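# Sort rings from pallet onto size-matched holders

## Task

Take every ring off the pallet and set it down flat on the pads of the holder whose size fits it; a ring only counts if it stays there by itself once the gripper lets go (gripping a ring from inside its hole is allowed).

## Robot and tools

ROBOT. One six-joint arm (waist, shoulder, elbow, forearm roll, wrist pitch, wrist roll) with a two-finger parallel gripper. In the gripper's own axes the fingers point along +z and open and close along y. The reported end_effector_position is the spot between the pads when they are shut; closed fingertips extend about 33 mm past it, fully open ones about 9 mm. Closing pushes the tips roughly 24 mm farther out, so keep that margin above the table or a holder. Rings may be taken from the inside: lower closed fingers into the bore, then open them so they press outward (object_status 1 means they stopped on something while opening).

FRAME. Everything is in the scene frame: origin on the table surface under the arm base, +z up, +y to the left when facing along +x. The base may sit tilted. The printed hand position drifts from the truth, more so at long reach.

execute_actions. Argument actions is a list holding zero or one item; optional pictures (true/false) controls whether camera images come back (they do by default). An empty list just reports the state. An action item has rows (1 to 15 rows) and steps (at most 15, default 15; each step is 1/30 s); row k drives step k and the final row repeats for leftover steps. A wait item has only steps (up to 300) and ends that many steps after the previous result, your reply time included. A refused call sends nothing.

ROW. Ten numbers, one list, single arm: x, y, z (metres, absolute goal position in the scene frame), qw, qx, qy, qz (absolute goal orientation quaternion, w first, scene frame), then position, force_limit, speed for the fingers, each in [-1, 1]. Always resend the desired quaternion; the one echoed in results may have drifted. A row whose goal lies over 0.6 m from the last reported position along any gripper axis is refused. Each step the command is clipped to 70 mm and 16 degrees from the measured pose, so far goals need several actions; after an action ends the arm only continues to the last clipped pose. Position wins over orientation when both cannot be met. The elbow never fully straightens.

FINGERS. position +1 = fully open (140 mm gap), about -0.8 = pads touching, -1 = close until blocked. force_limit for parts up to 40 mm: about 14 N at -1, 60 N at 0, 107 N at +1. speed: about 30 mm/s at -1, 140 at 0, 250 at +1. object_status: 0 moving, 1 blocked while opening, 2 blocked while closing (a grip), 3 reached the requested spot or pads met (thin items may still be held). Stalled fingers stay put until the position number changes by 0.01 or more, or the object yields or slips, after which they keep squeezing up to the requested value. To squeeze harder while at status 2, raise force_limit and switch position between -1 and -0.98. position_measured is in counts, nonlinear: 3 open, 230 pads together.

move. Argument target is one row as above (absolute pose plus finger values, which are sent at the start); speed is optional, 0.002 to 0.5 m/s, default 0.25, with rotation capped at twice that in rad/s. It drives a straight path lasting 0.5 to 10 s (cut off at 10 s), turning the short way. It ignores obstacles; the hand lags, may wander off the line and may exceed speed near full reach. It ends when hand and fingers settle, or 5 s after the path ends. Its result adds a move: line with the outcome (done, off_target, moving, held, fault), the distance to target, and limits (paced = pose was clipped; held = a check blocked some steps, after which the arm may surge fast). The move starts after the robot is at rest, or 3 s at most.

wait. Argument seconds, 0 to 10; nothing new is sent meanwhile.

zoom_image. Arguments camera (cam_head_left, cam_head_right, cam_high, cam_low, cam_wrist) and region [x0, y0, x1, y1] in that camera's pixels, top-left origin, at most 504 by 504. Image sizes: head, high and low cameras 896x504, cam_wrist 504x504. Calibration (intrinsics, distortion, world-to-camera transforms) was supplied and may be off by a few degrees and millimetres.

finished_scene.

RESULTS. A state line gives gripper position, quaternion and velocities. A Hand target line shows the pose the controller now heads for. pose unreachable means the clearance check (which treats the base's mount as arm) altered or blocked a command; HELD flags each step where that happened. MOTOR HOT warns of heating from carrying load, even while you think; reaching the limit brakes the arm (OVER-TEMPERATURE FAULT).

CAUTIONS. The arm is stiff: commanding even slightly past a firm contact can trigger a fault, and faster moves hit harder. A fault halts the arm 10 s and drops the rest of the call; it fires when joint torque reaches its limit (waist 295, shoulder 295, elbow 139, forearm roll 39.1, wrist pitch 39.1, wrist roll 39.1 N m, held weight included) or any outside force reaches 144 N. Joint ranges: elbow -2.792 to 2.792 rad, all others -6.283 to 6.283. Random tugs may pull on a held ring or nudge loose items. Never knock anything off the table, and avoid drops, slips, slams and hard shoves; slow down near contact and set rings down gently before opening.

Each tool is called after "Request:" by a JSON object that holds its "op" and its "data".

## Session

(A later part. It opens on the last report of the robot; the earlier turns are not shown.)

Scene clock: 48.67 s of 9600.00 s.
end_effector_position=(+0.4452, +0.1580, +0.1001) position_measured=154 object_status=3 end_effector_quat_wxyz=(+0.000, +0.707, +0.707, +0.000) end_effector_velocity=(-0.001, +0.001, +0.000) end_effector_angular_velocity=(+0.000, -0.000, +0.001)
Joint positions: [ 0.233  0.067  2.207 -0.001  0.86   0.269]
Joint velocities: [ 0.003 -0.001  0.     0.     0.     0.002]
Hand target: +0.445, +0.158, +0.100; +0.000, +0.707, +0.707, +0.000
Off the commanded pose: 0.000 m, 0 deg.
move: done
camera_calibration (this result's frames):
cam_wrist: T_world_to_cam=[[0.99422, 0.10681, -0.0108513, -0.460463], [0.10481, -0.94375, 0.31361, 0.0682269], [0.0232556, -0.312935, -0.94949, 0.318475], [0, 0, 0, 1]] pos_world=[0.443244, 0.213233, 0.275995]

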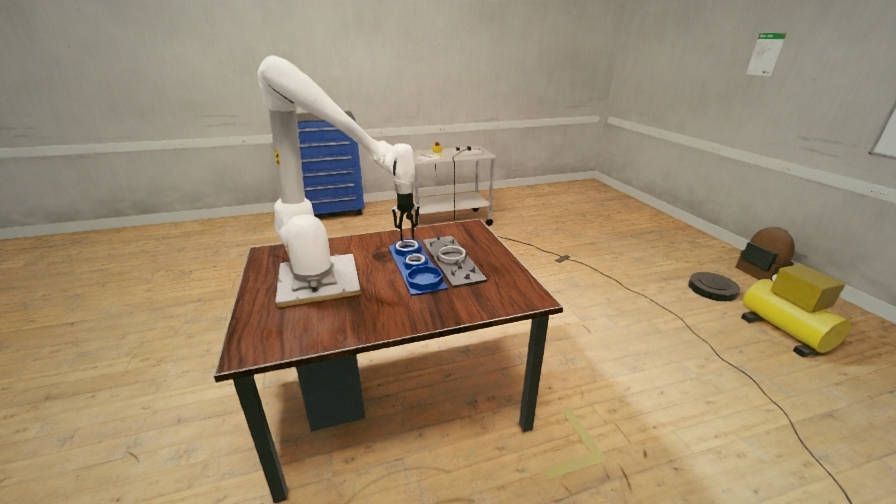

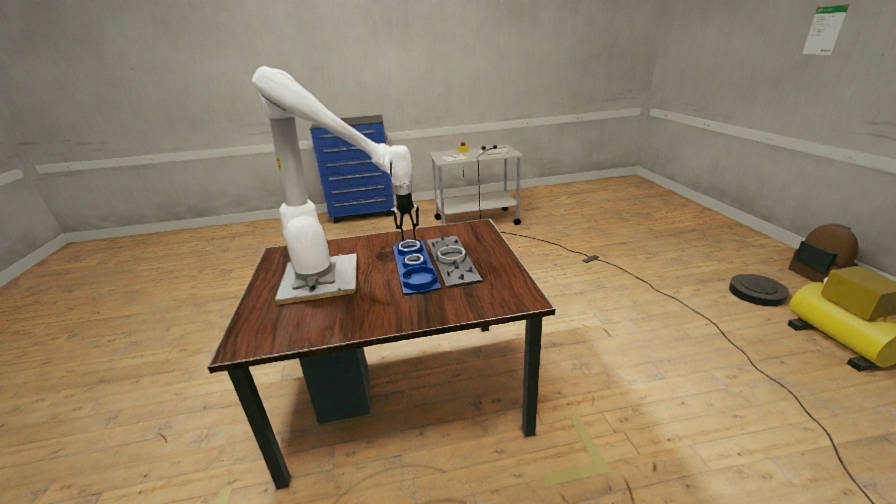

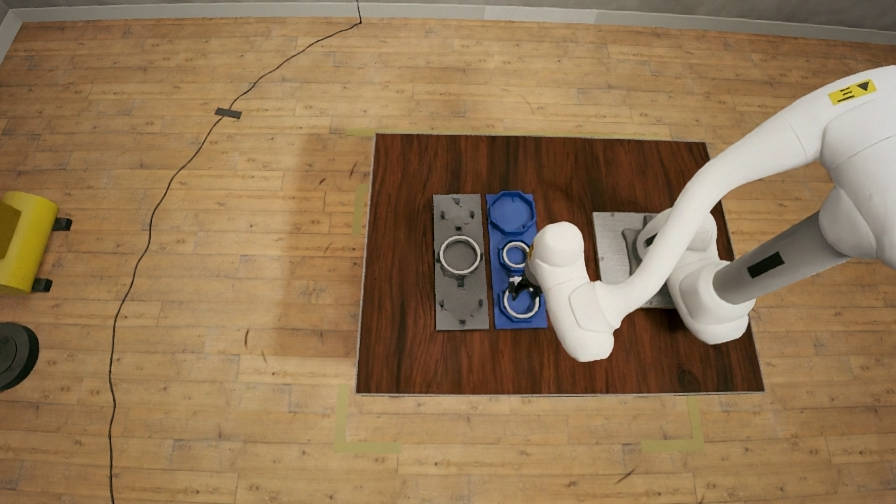

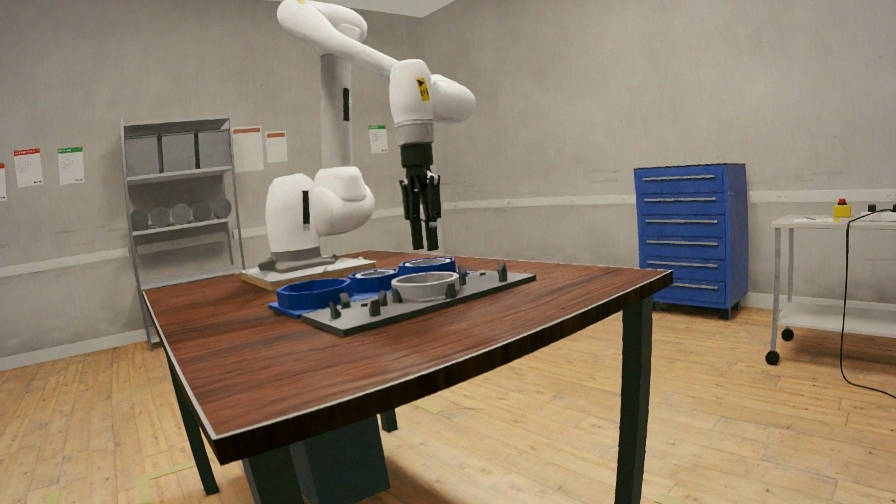

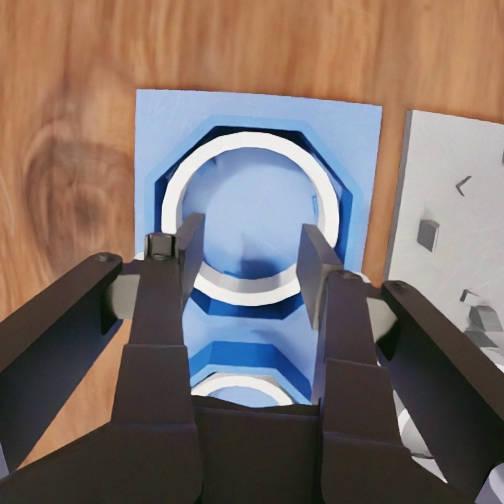

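Request:
{"op": "move", "data": {"target": [0.4435,0.1617,0.048,0,0.7071,0.7071,0,-0.2,0,0], "speed": 0.06}}

Request:
{"op": "move", "data": {"target": [0.4435,0.1617,0.048,0,0.7071,0.7071,0,1,0,-0.7]}}

Request:
{"op": "move", "data": {"target": [0.4435,0.1617,0.095,0,0.7071,0.7071,0,1,0,-0.7], "speed": 0.08}}

Request:
{"op": "move", "data": {"target": [0.625,0.1656,0.09,0,0.7071,0.7071,0,1,0,-0.7], "speed": 0.15}}

Request:
{"op": "move", "data": {"target": [0.625,0.1656,0.069,0,0.7071,0.7071,0,1,0,-0.7], "speed": 0.03}}

Request:
{"op": "zoom_image", "data": {"camera": "cam_wrist", "region": [100,90,400,390]}}

Scene clock: 59.33 s of 9600.00 s.
end_effector_position=(+0.4435, +0.1617, +0.0481) position_measured=154 object_status=3 end_effector_quat_wxyz=(-0.000, +0.707, +0.707, +0.000) end_effector_velocity=(+0.001, +0.000, -0.000) end_effector_angular_velocity=(+0.001, -0.003, -0.001)
Joint positions: [ 0.242  0.141  2.25  -0.001  0.744  0.277]
Joint velocities: [-0.     0.001  0.     0.    -0.003  0.001]
Hand target: +0.443, +0.162, +0.048; -0.000, +0.707, +0.707, +0.000
Off the commanded pose: 0.000 m, 0 deg.
After step 90, 6.47 s passed at rest.
move: done
camera_calibration (this result's frames):
cam_wrist: T_world_to_cam=[[0.994214, 0.106832, -0.0112034, -0.459715], [0.104941, -0.943725, 0.313641, 0.0881447], [0.0229338, -0.313002, -0.949475, 0.270469], [0, 0, 0, 1]] pos_world=[0.441602, 0.216954, 0.224007]

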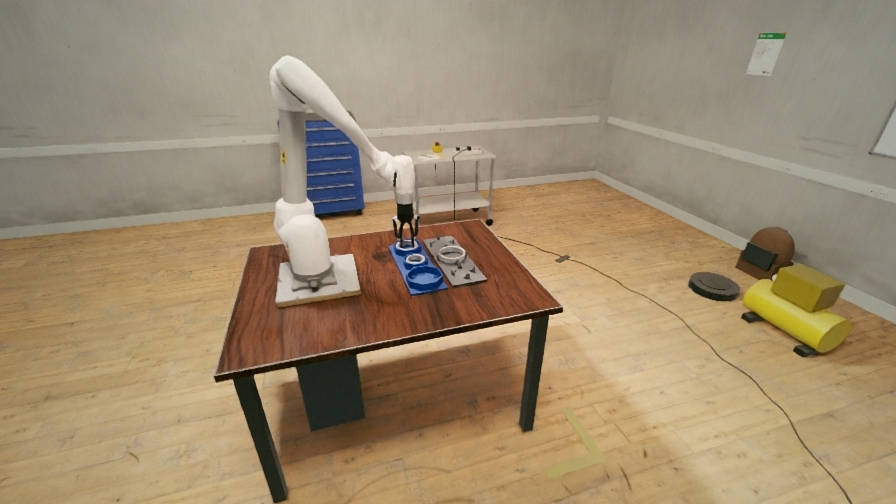

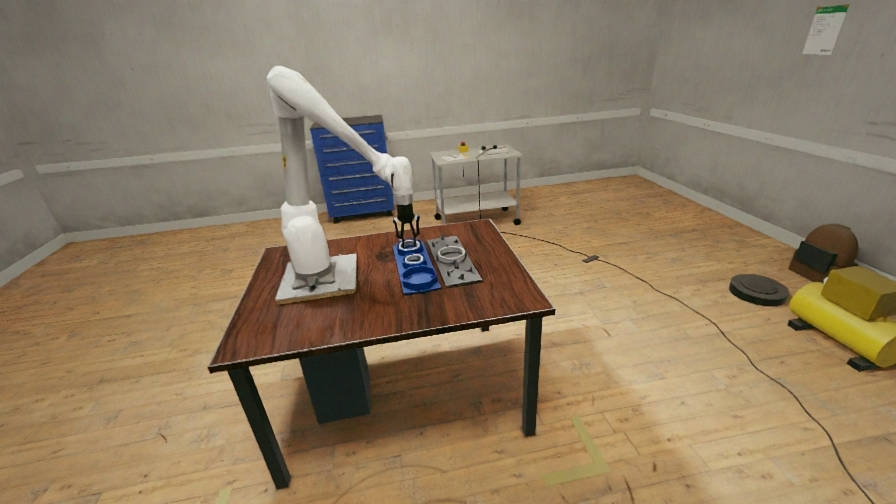

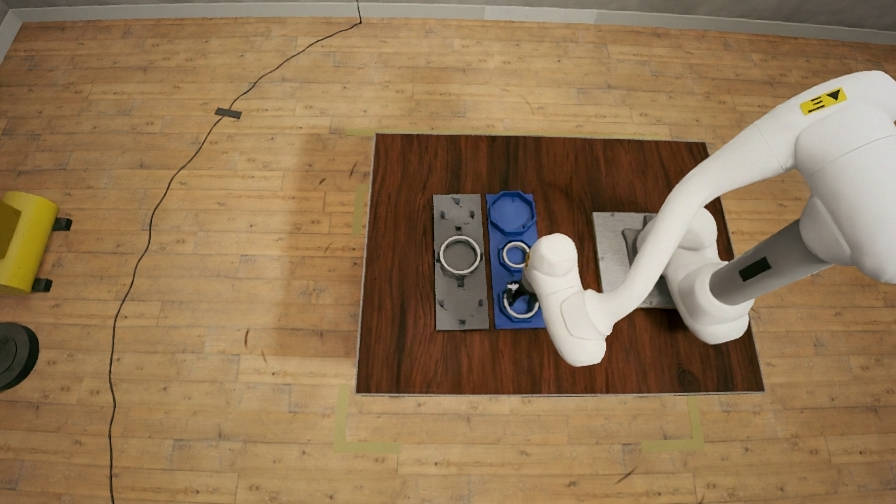

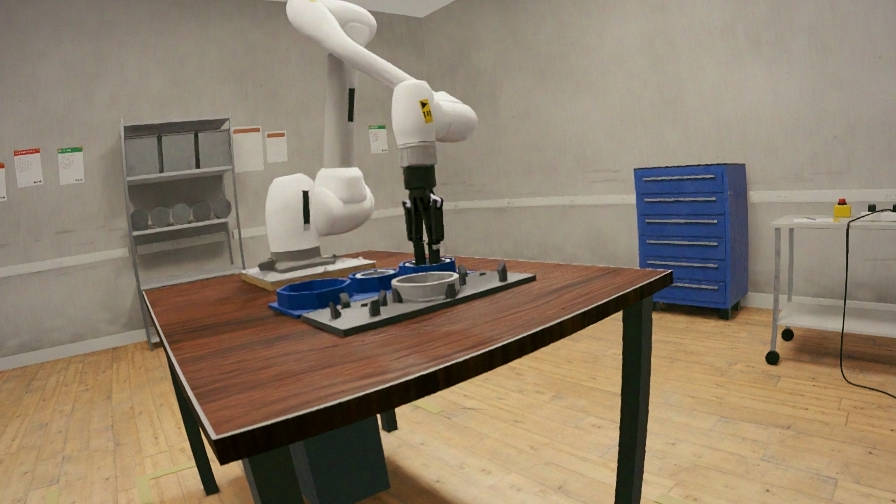

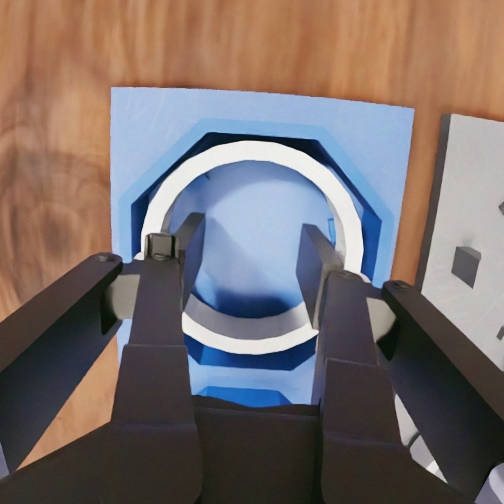

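Scene clock: 60.03 s of 9600.00 s.
end_effector_position=(+0.4435, +0.1617, +0.0480) position_measured=117 object_status=1 end_effector_quat_wxyz=(-0.000, +0.707, +0.707, -0.000) end_effector_velocity=(-0.000, -0.001, +0.000) end_effector_angular_velocity=(-0.000, +0.002, -0.003)
Joint positions: [ 0.242  0.141  2.25  -0.001  0.744  0.278]
Joint velocities: [-0.002  0.    -0.     0.001  0.002  0.   ]
Hand target: +0.443, +0.162, +0.048; -0.000, +0.707, +0.707, +0.000
Off the commanded pose: 0.000 m, 0 deg.
move: done
camera_calibration (this result's frames):
cam_wrist: T_world_to_cam=[[0.994219, 0.10678, -0.0112621, -0.45971], [0.104908, -0.94371, 0.313696, 0.0881837], [0.0228683, -0.313064, -0.949457, 0.270385], [0, 0, 0, 1]] pos_world=[0.441618, 0.216955, 0.223878]

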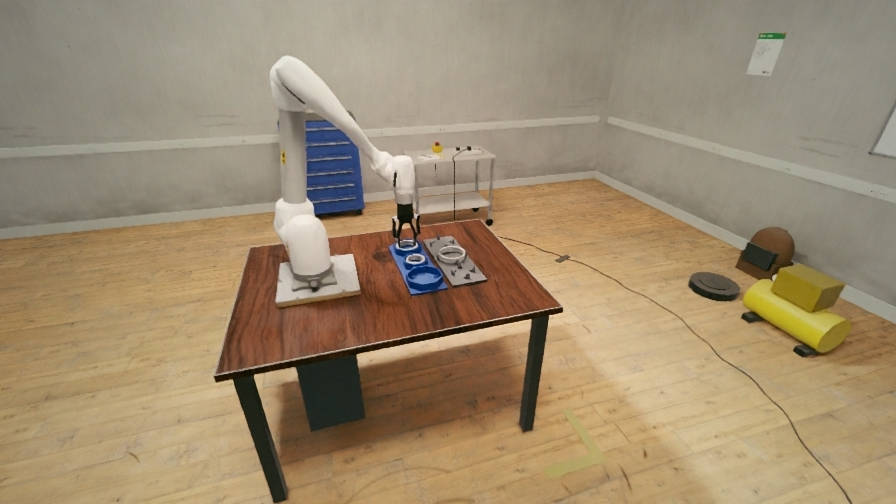

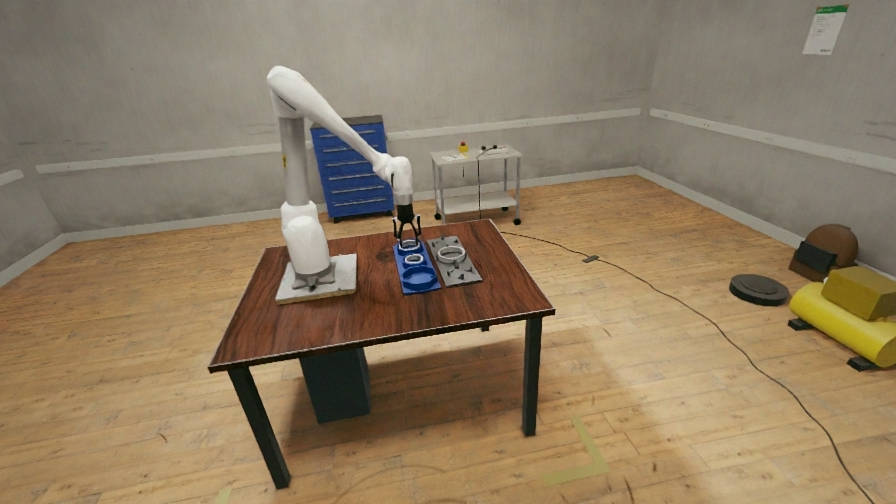

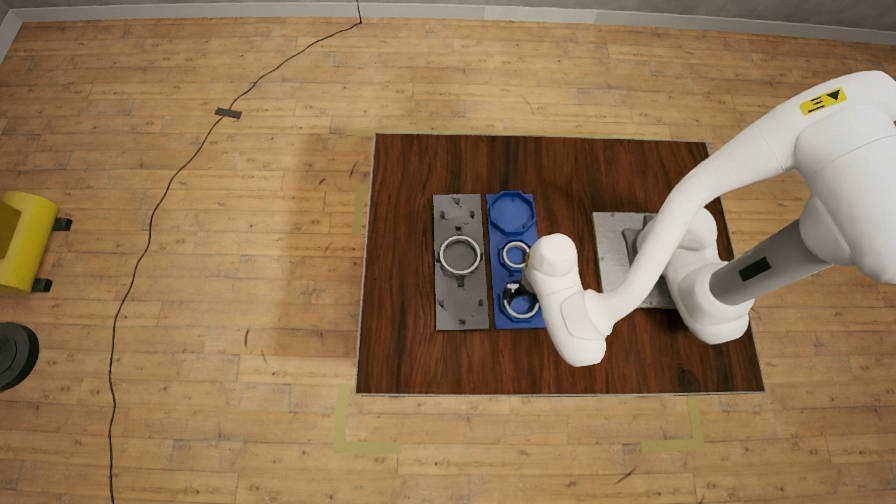

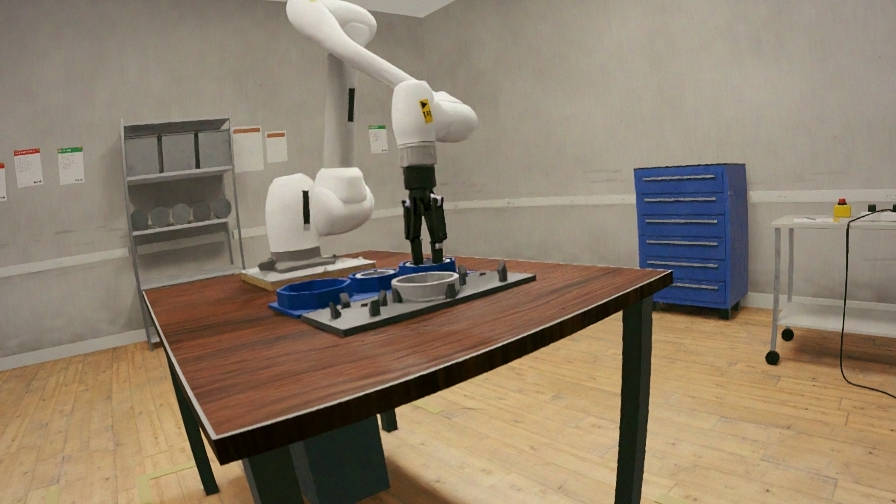

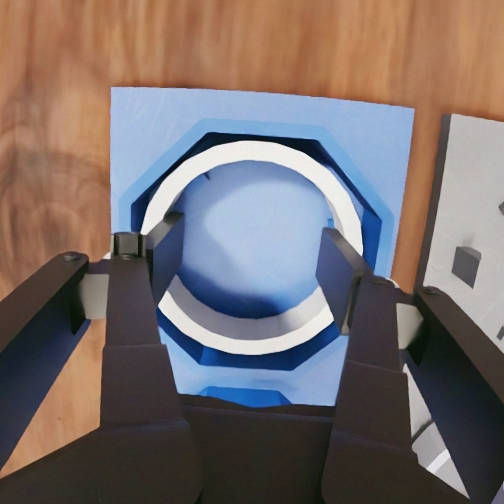

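Scene clock: 61.00 s of 9600.00 s.
end_effector_position=(+0.4435, +0.1617, +0.0949) position_measured=117 object_status=1 end_effector_quat_wxyz=(+0.000, +0.707, +0.707, -0.000) end_effector_velocity=(+0.000, +0.000, +0.001) end_effector_angular_velocity=(+0.001, -0.001, -0.001)
Joint positions: [ 0.242  0.074  2.212 -0.001  0.849  0.278]
Joint velocities: [ 0.    -0.002 -0.001  0.001  0.002  0.   ]
Hand target: +0.444, +0.162, +0.095; +0.000, +0.707, +0.707, -0.000
Off the commanded pose: 0.000 m, 0 deg.
move: done
camera_calibration (this result's frames):
cam_wrist: T_world_to_cam=[[0.994222, 0.106756, -0.0112359, -0.459236], [0.104876, -0.943696, 0.313749, 0.0734686], [0.0228913, -0.313114, -0.94944, 0.314931], [0, 0, 0, 1]] pos_world=[0.441668, 0.216967, 0.270797]

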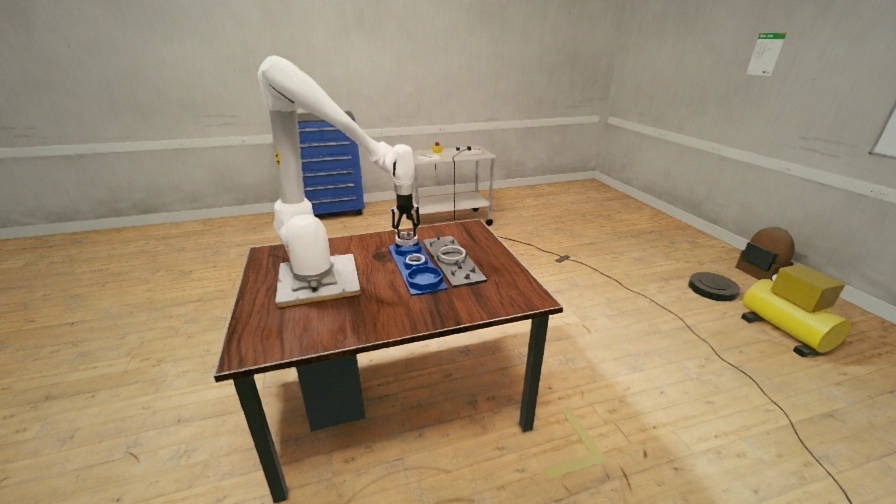

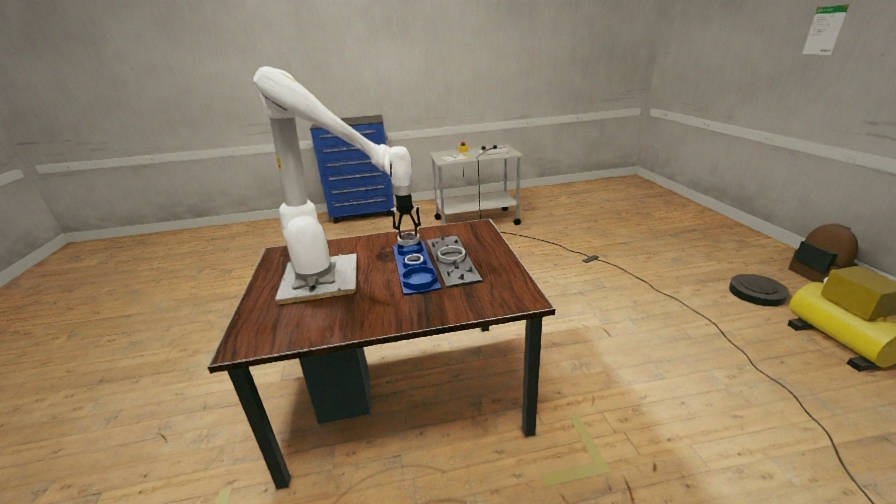

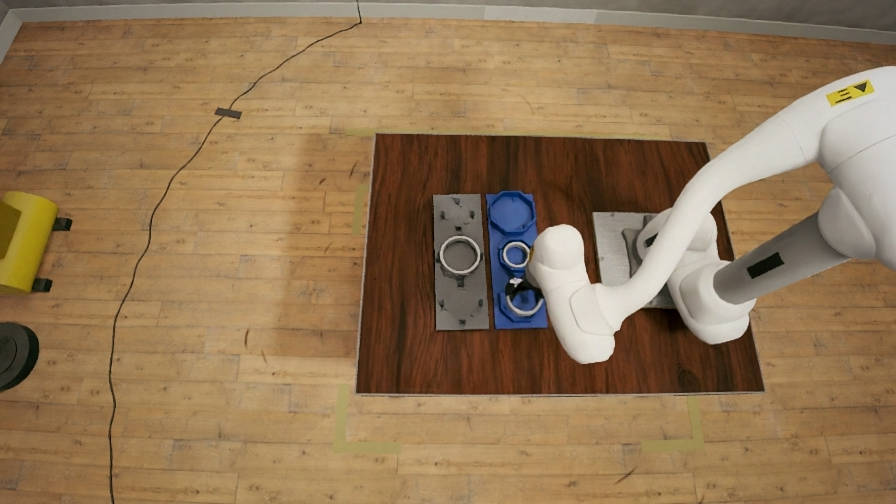

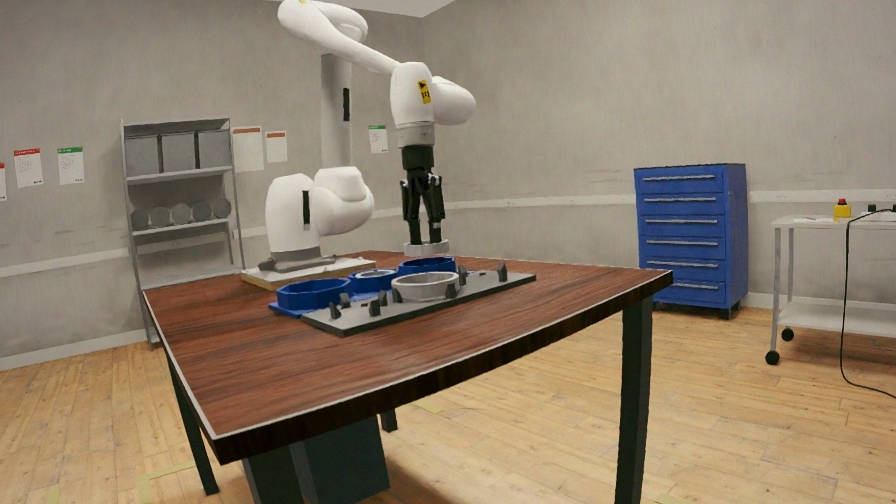

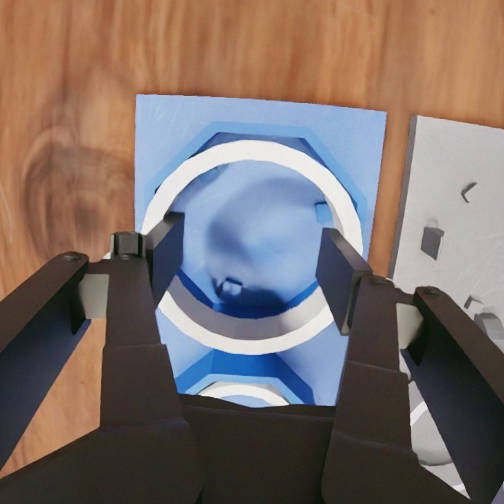

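Scene clock: 62.67 s of 9600.00 s.
end_effector_position=(+0.6249, +0.1656, +0.0899) position_measured=117 object_status=1 end_effector_quat_wxyz=(+0.000, +0.707, +0.707, -0.000) end_effector_velocity=(+0.002, +0.000, +0.000) end_effector_angular_velocity=(+0.001, -0.001, -0.001)
Joint positions: [ 0.171  0.326  1.897 -0.     0.912  0.206]
Joint velocities: [-0.001  0.002 -0.003  0.001  0.    -0.001]
Hand target: +0.625, +0.166, +0.090; +0.000, +0.707, +0.707, -0.000
Off the commanded pose: 0.000 m, 0 deg.
move: done
camera_calibration (this result's frames):
cam_wrist: T_world_to_cam=[[0.994221, 0.106763, -0.0112382, -0.640032], [0.104884, -0.943705, 0.313719, 0.0597047], [0.022888, -0.313085, -0.949449, 0.307234], [0, 0, 0, 1]] pos_world=[0.623039, 0.220866, 0.26578]

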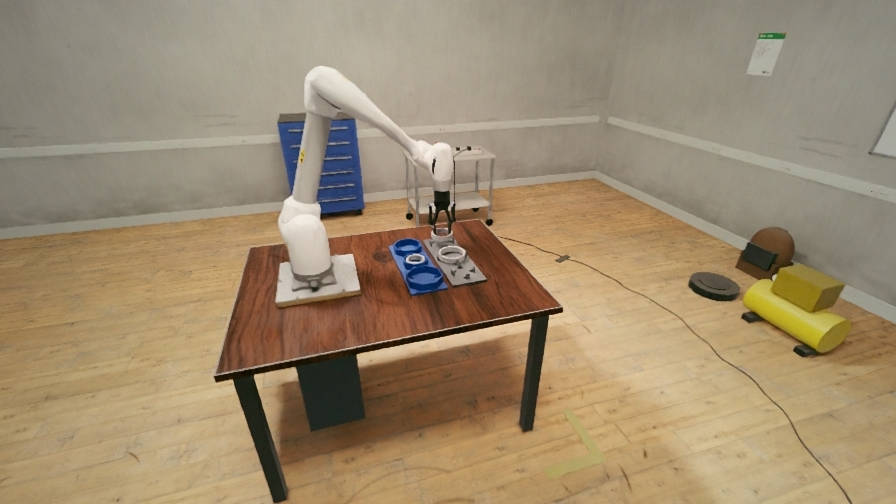

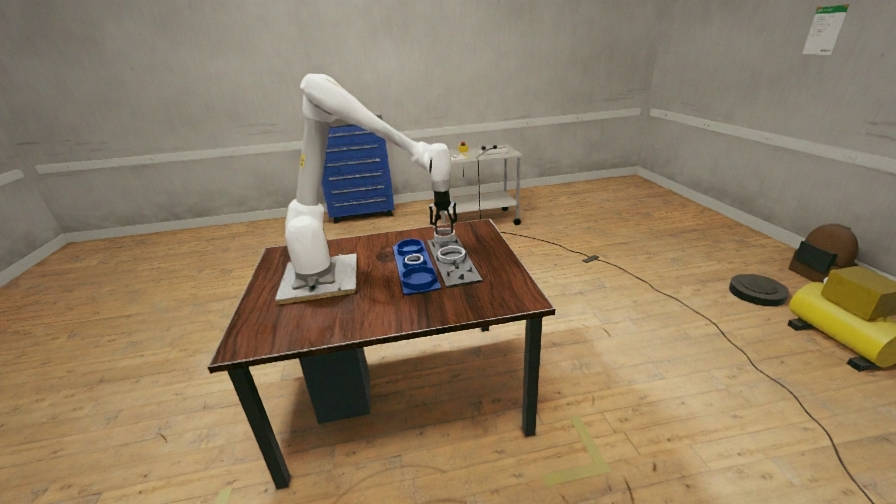

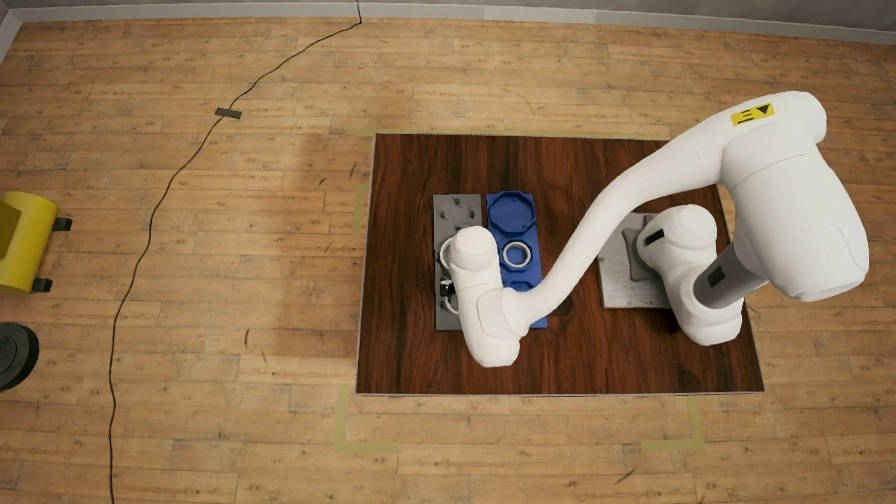

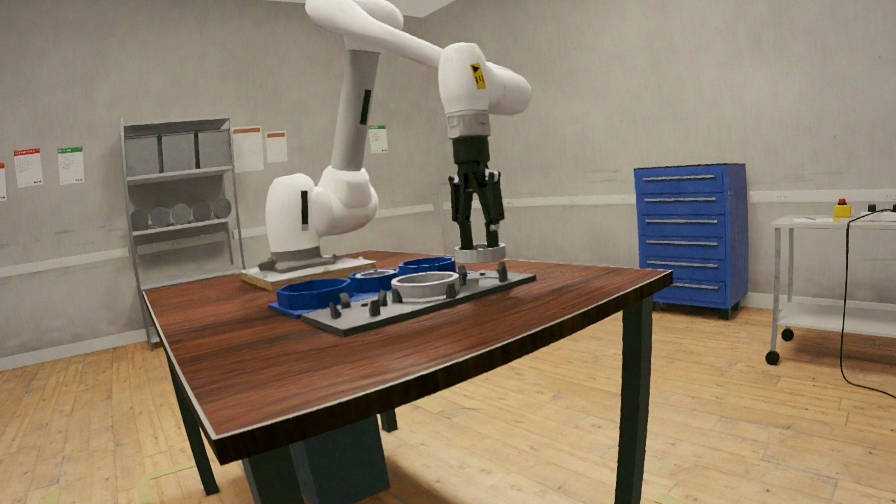

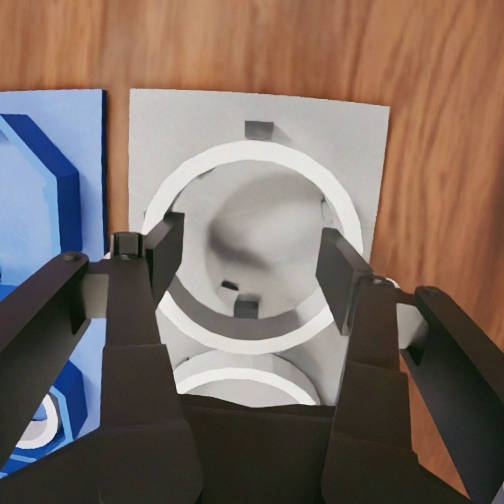

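Scene clock: 63.67 s of 9600.00 s.
end_effector_position=(+0.6250, +0.1656, +0.0691) position_measured=117 object_status=1 end_effector_quat_wxyz=(-0.000, +0.707, +0.707, +0.000) end_effector_velocity=(-0.001, -0.000, -0.003) end_effector_angular_velocity=(-0.002, +0.003, +0.001)
Joint positions: [ 0.171  0.348  1.912 -0.     0.875  0.206]
Joint velocities: [ 0.     0.003  0.001 -0.001 -0.001 -0.   ]
Hand target: +0.625, +0.166, +0.069; -0.000, +0.707, +0.707, +0.000
Off the commanded pose: 0.000 m, 0 deg.
move: done
camera_calibration (this result's frames):
cam_wrist: T_world_to_cam=[[0.994218, 0.106798, -0.0112088, -0.640364], [0.104909, -0.943716, 0.313678, 0.0662136], [0.0229222, -0.31304, -0.949463, 0.287453], [0, 0, 0, 1]] pos_world=[0.623126, 0.220861, 0.244978]

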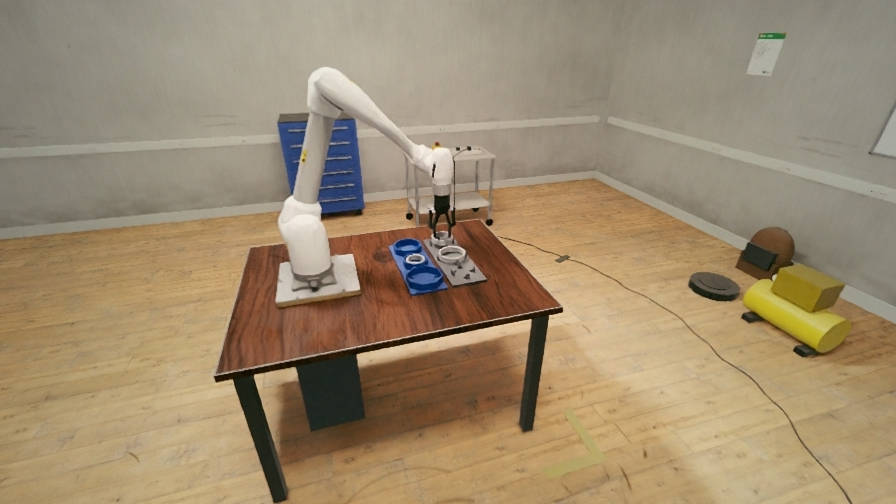

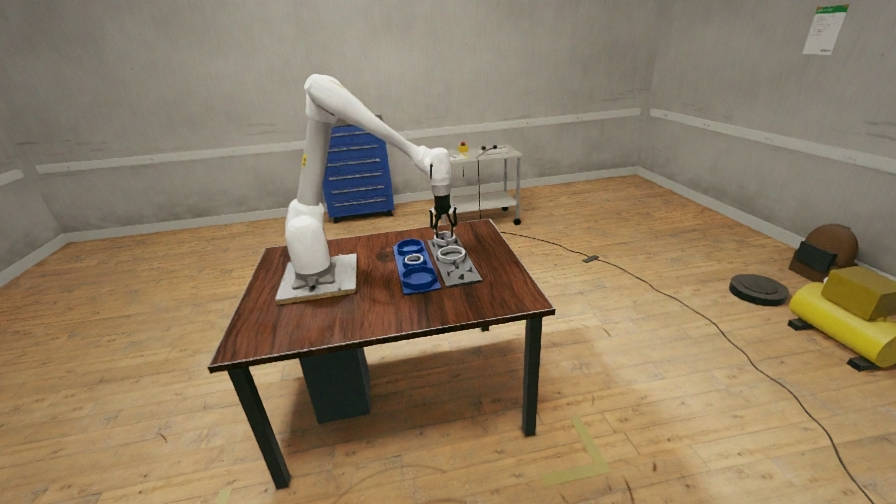

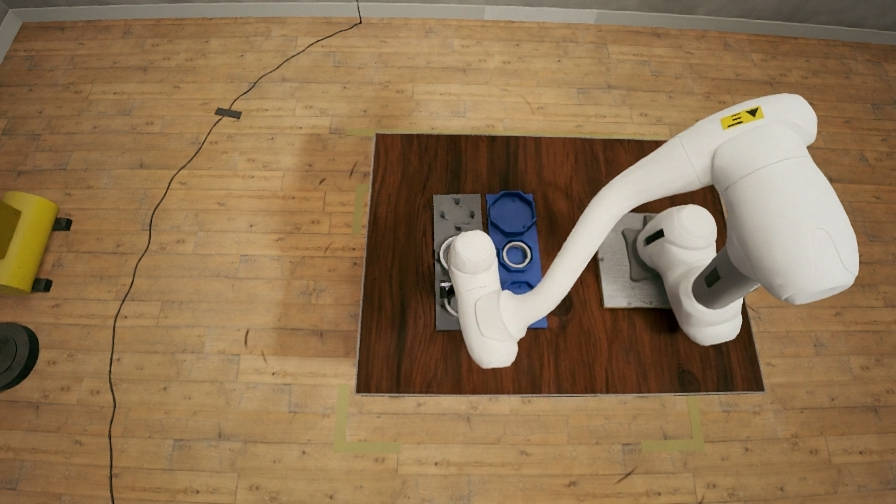

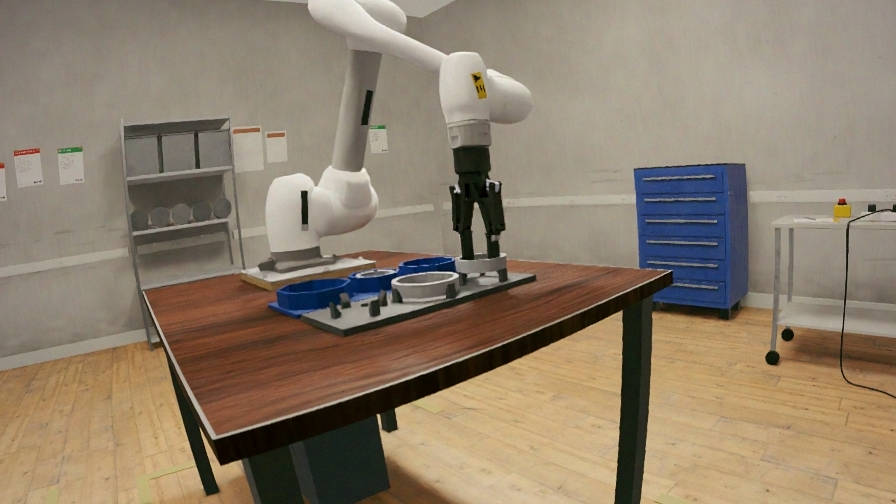

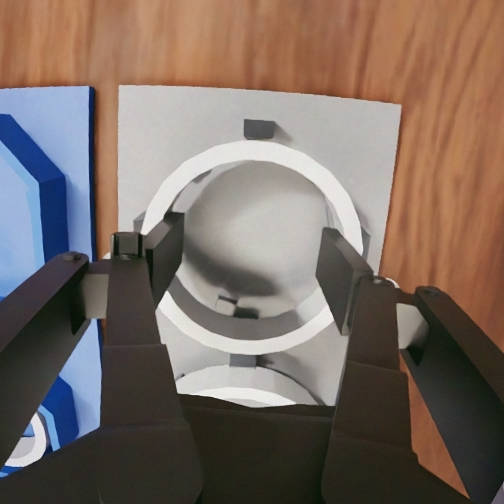

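Region (100, 90, 400, 390) of cam_wrist's 504x504 image, scaled by 1.680, with more detail than that image has.

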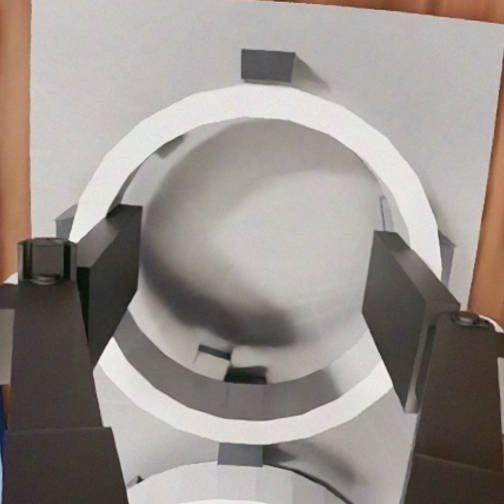

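Aligned.

Request:
{"op": "move", "data": {"target": [0.6248,0.1658,0.052,0,0.7071,0.7071,0,1,0,-0.7], "speed": 0.01}}

Request:
{"op": "zoom_image", "data": {"camera": "cam_low", "region": [430,230,550,300]}}

Scene clock: 68.30 s of 9600.00 s.
end_effector_position=(+0.6248, +0.1658, +0.0521) position_measured=117 object_status=1 end_effector_quat_wxyz=(-0.000, +0.707, +0.707, +0.000) end_effector_velocity=(-0.000, +0.001, -0.001) end_effector_angular_velocity=(-0.001, -0.001, +0.003)
Joint positions: [ 0.171  0.367  1.923 -0.     0.844  0.206]
Joint velocities: [ 0.002  0.     0.001 -0.002 -0.002  0.001]
Hand target: +0.625, +0.166, +0.052; -0.000, +0.707, +0.707, +0.000
Off the commanded pose: 0.000 m, 0 deg.
move: done
camera_calibration (this result's frames):
cam_wrist: T_world_to_cam=[[0.994218, 0.10679, -0.0112177, -0.640377], [0.104905, -0.943718, 0.313675, 0.0717656], [0.0229109, -0.313038, -0.949464, 0.27137], [0, 0, 0, 1]] pos_world=[0.622929, 0.221061, 0.227962]

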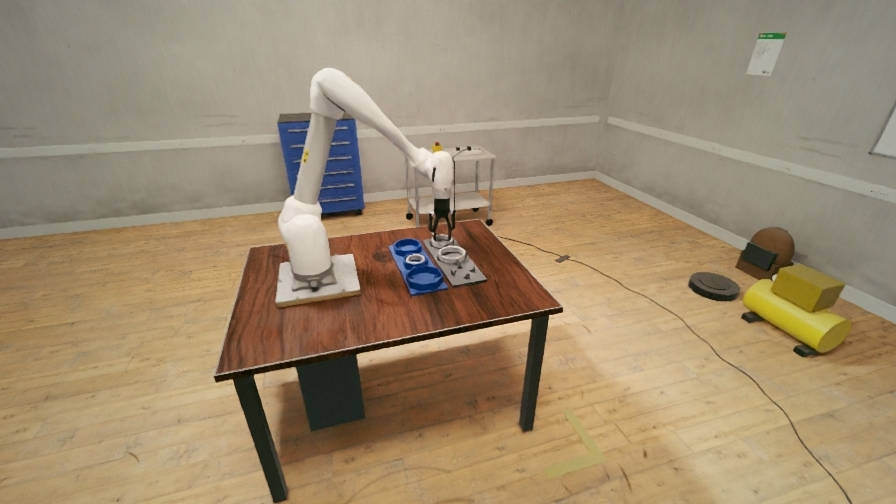

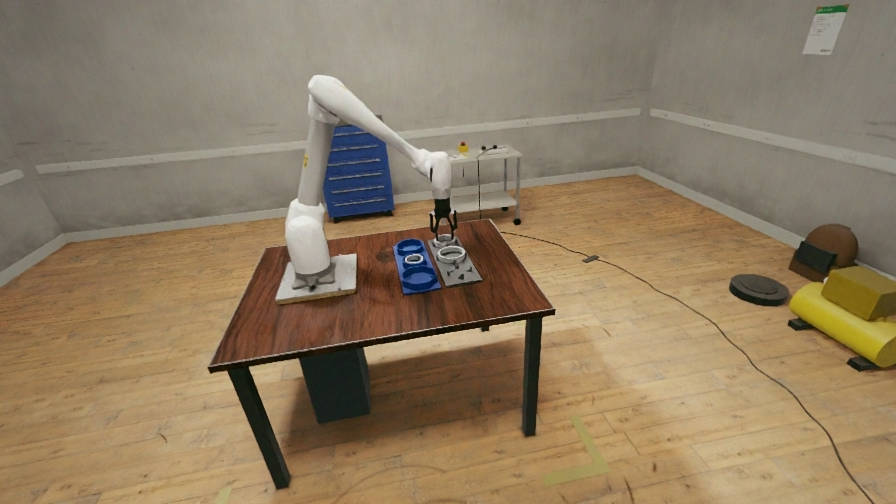

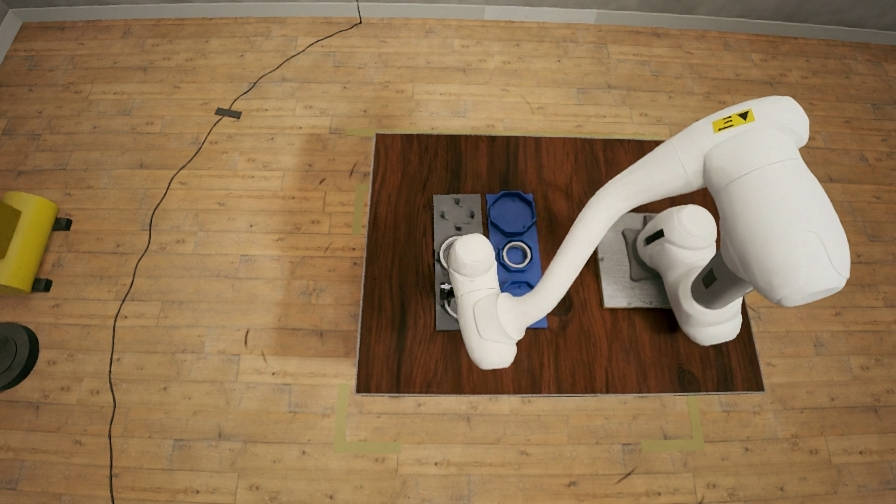

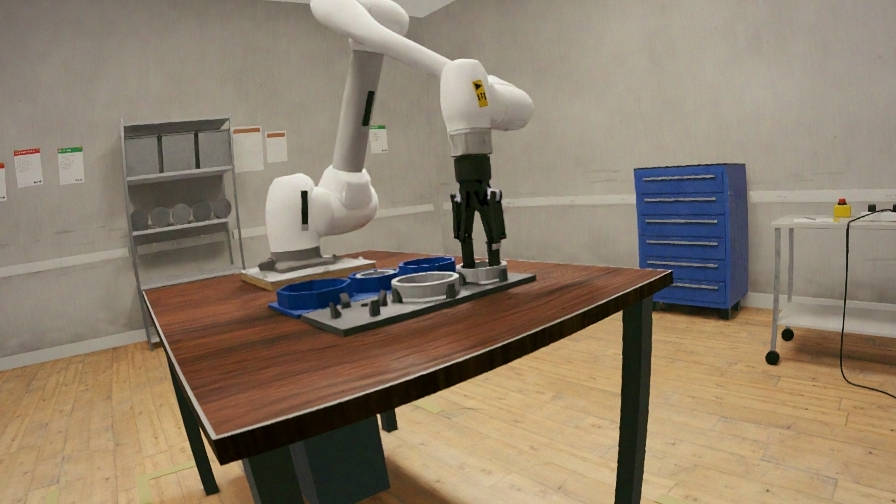

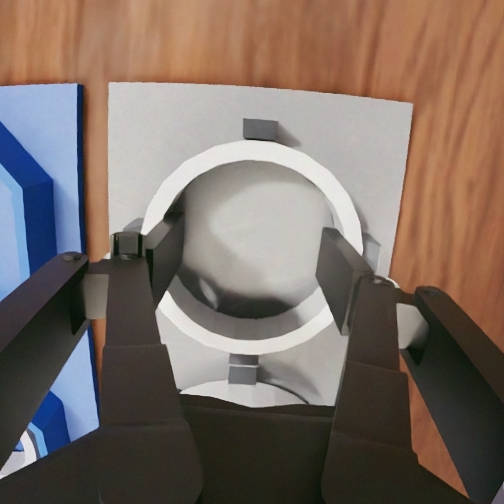

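Region (430, 230, 550, 300) of cam_low's 896x504 image, scaled by 4.200, with more detail than that image has; it fills the top 294 rows of this view, and the rest is white.

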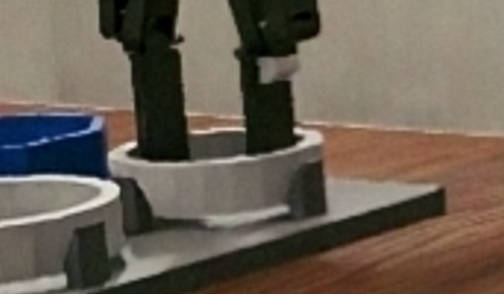

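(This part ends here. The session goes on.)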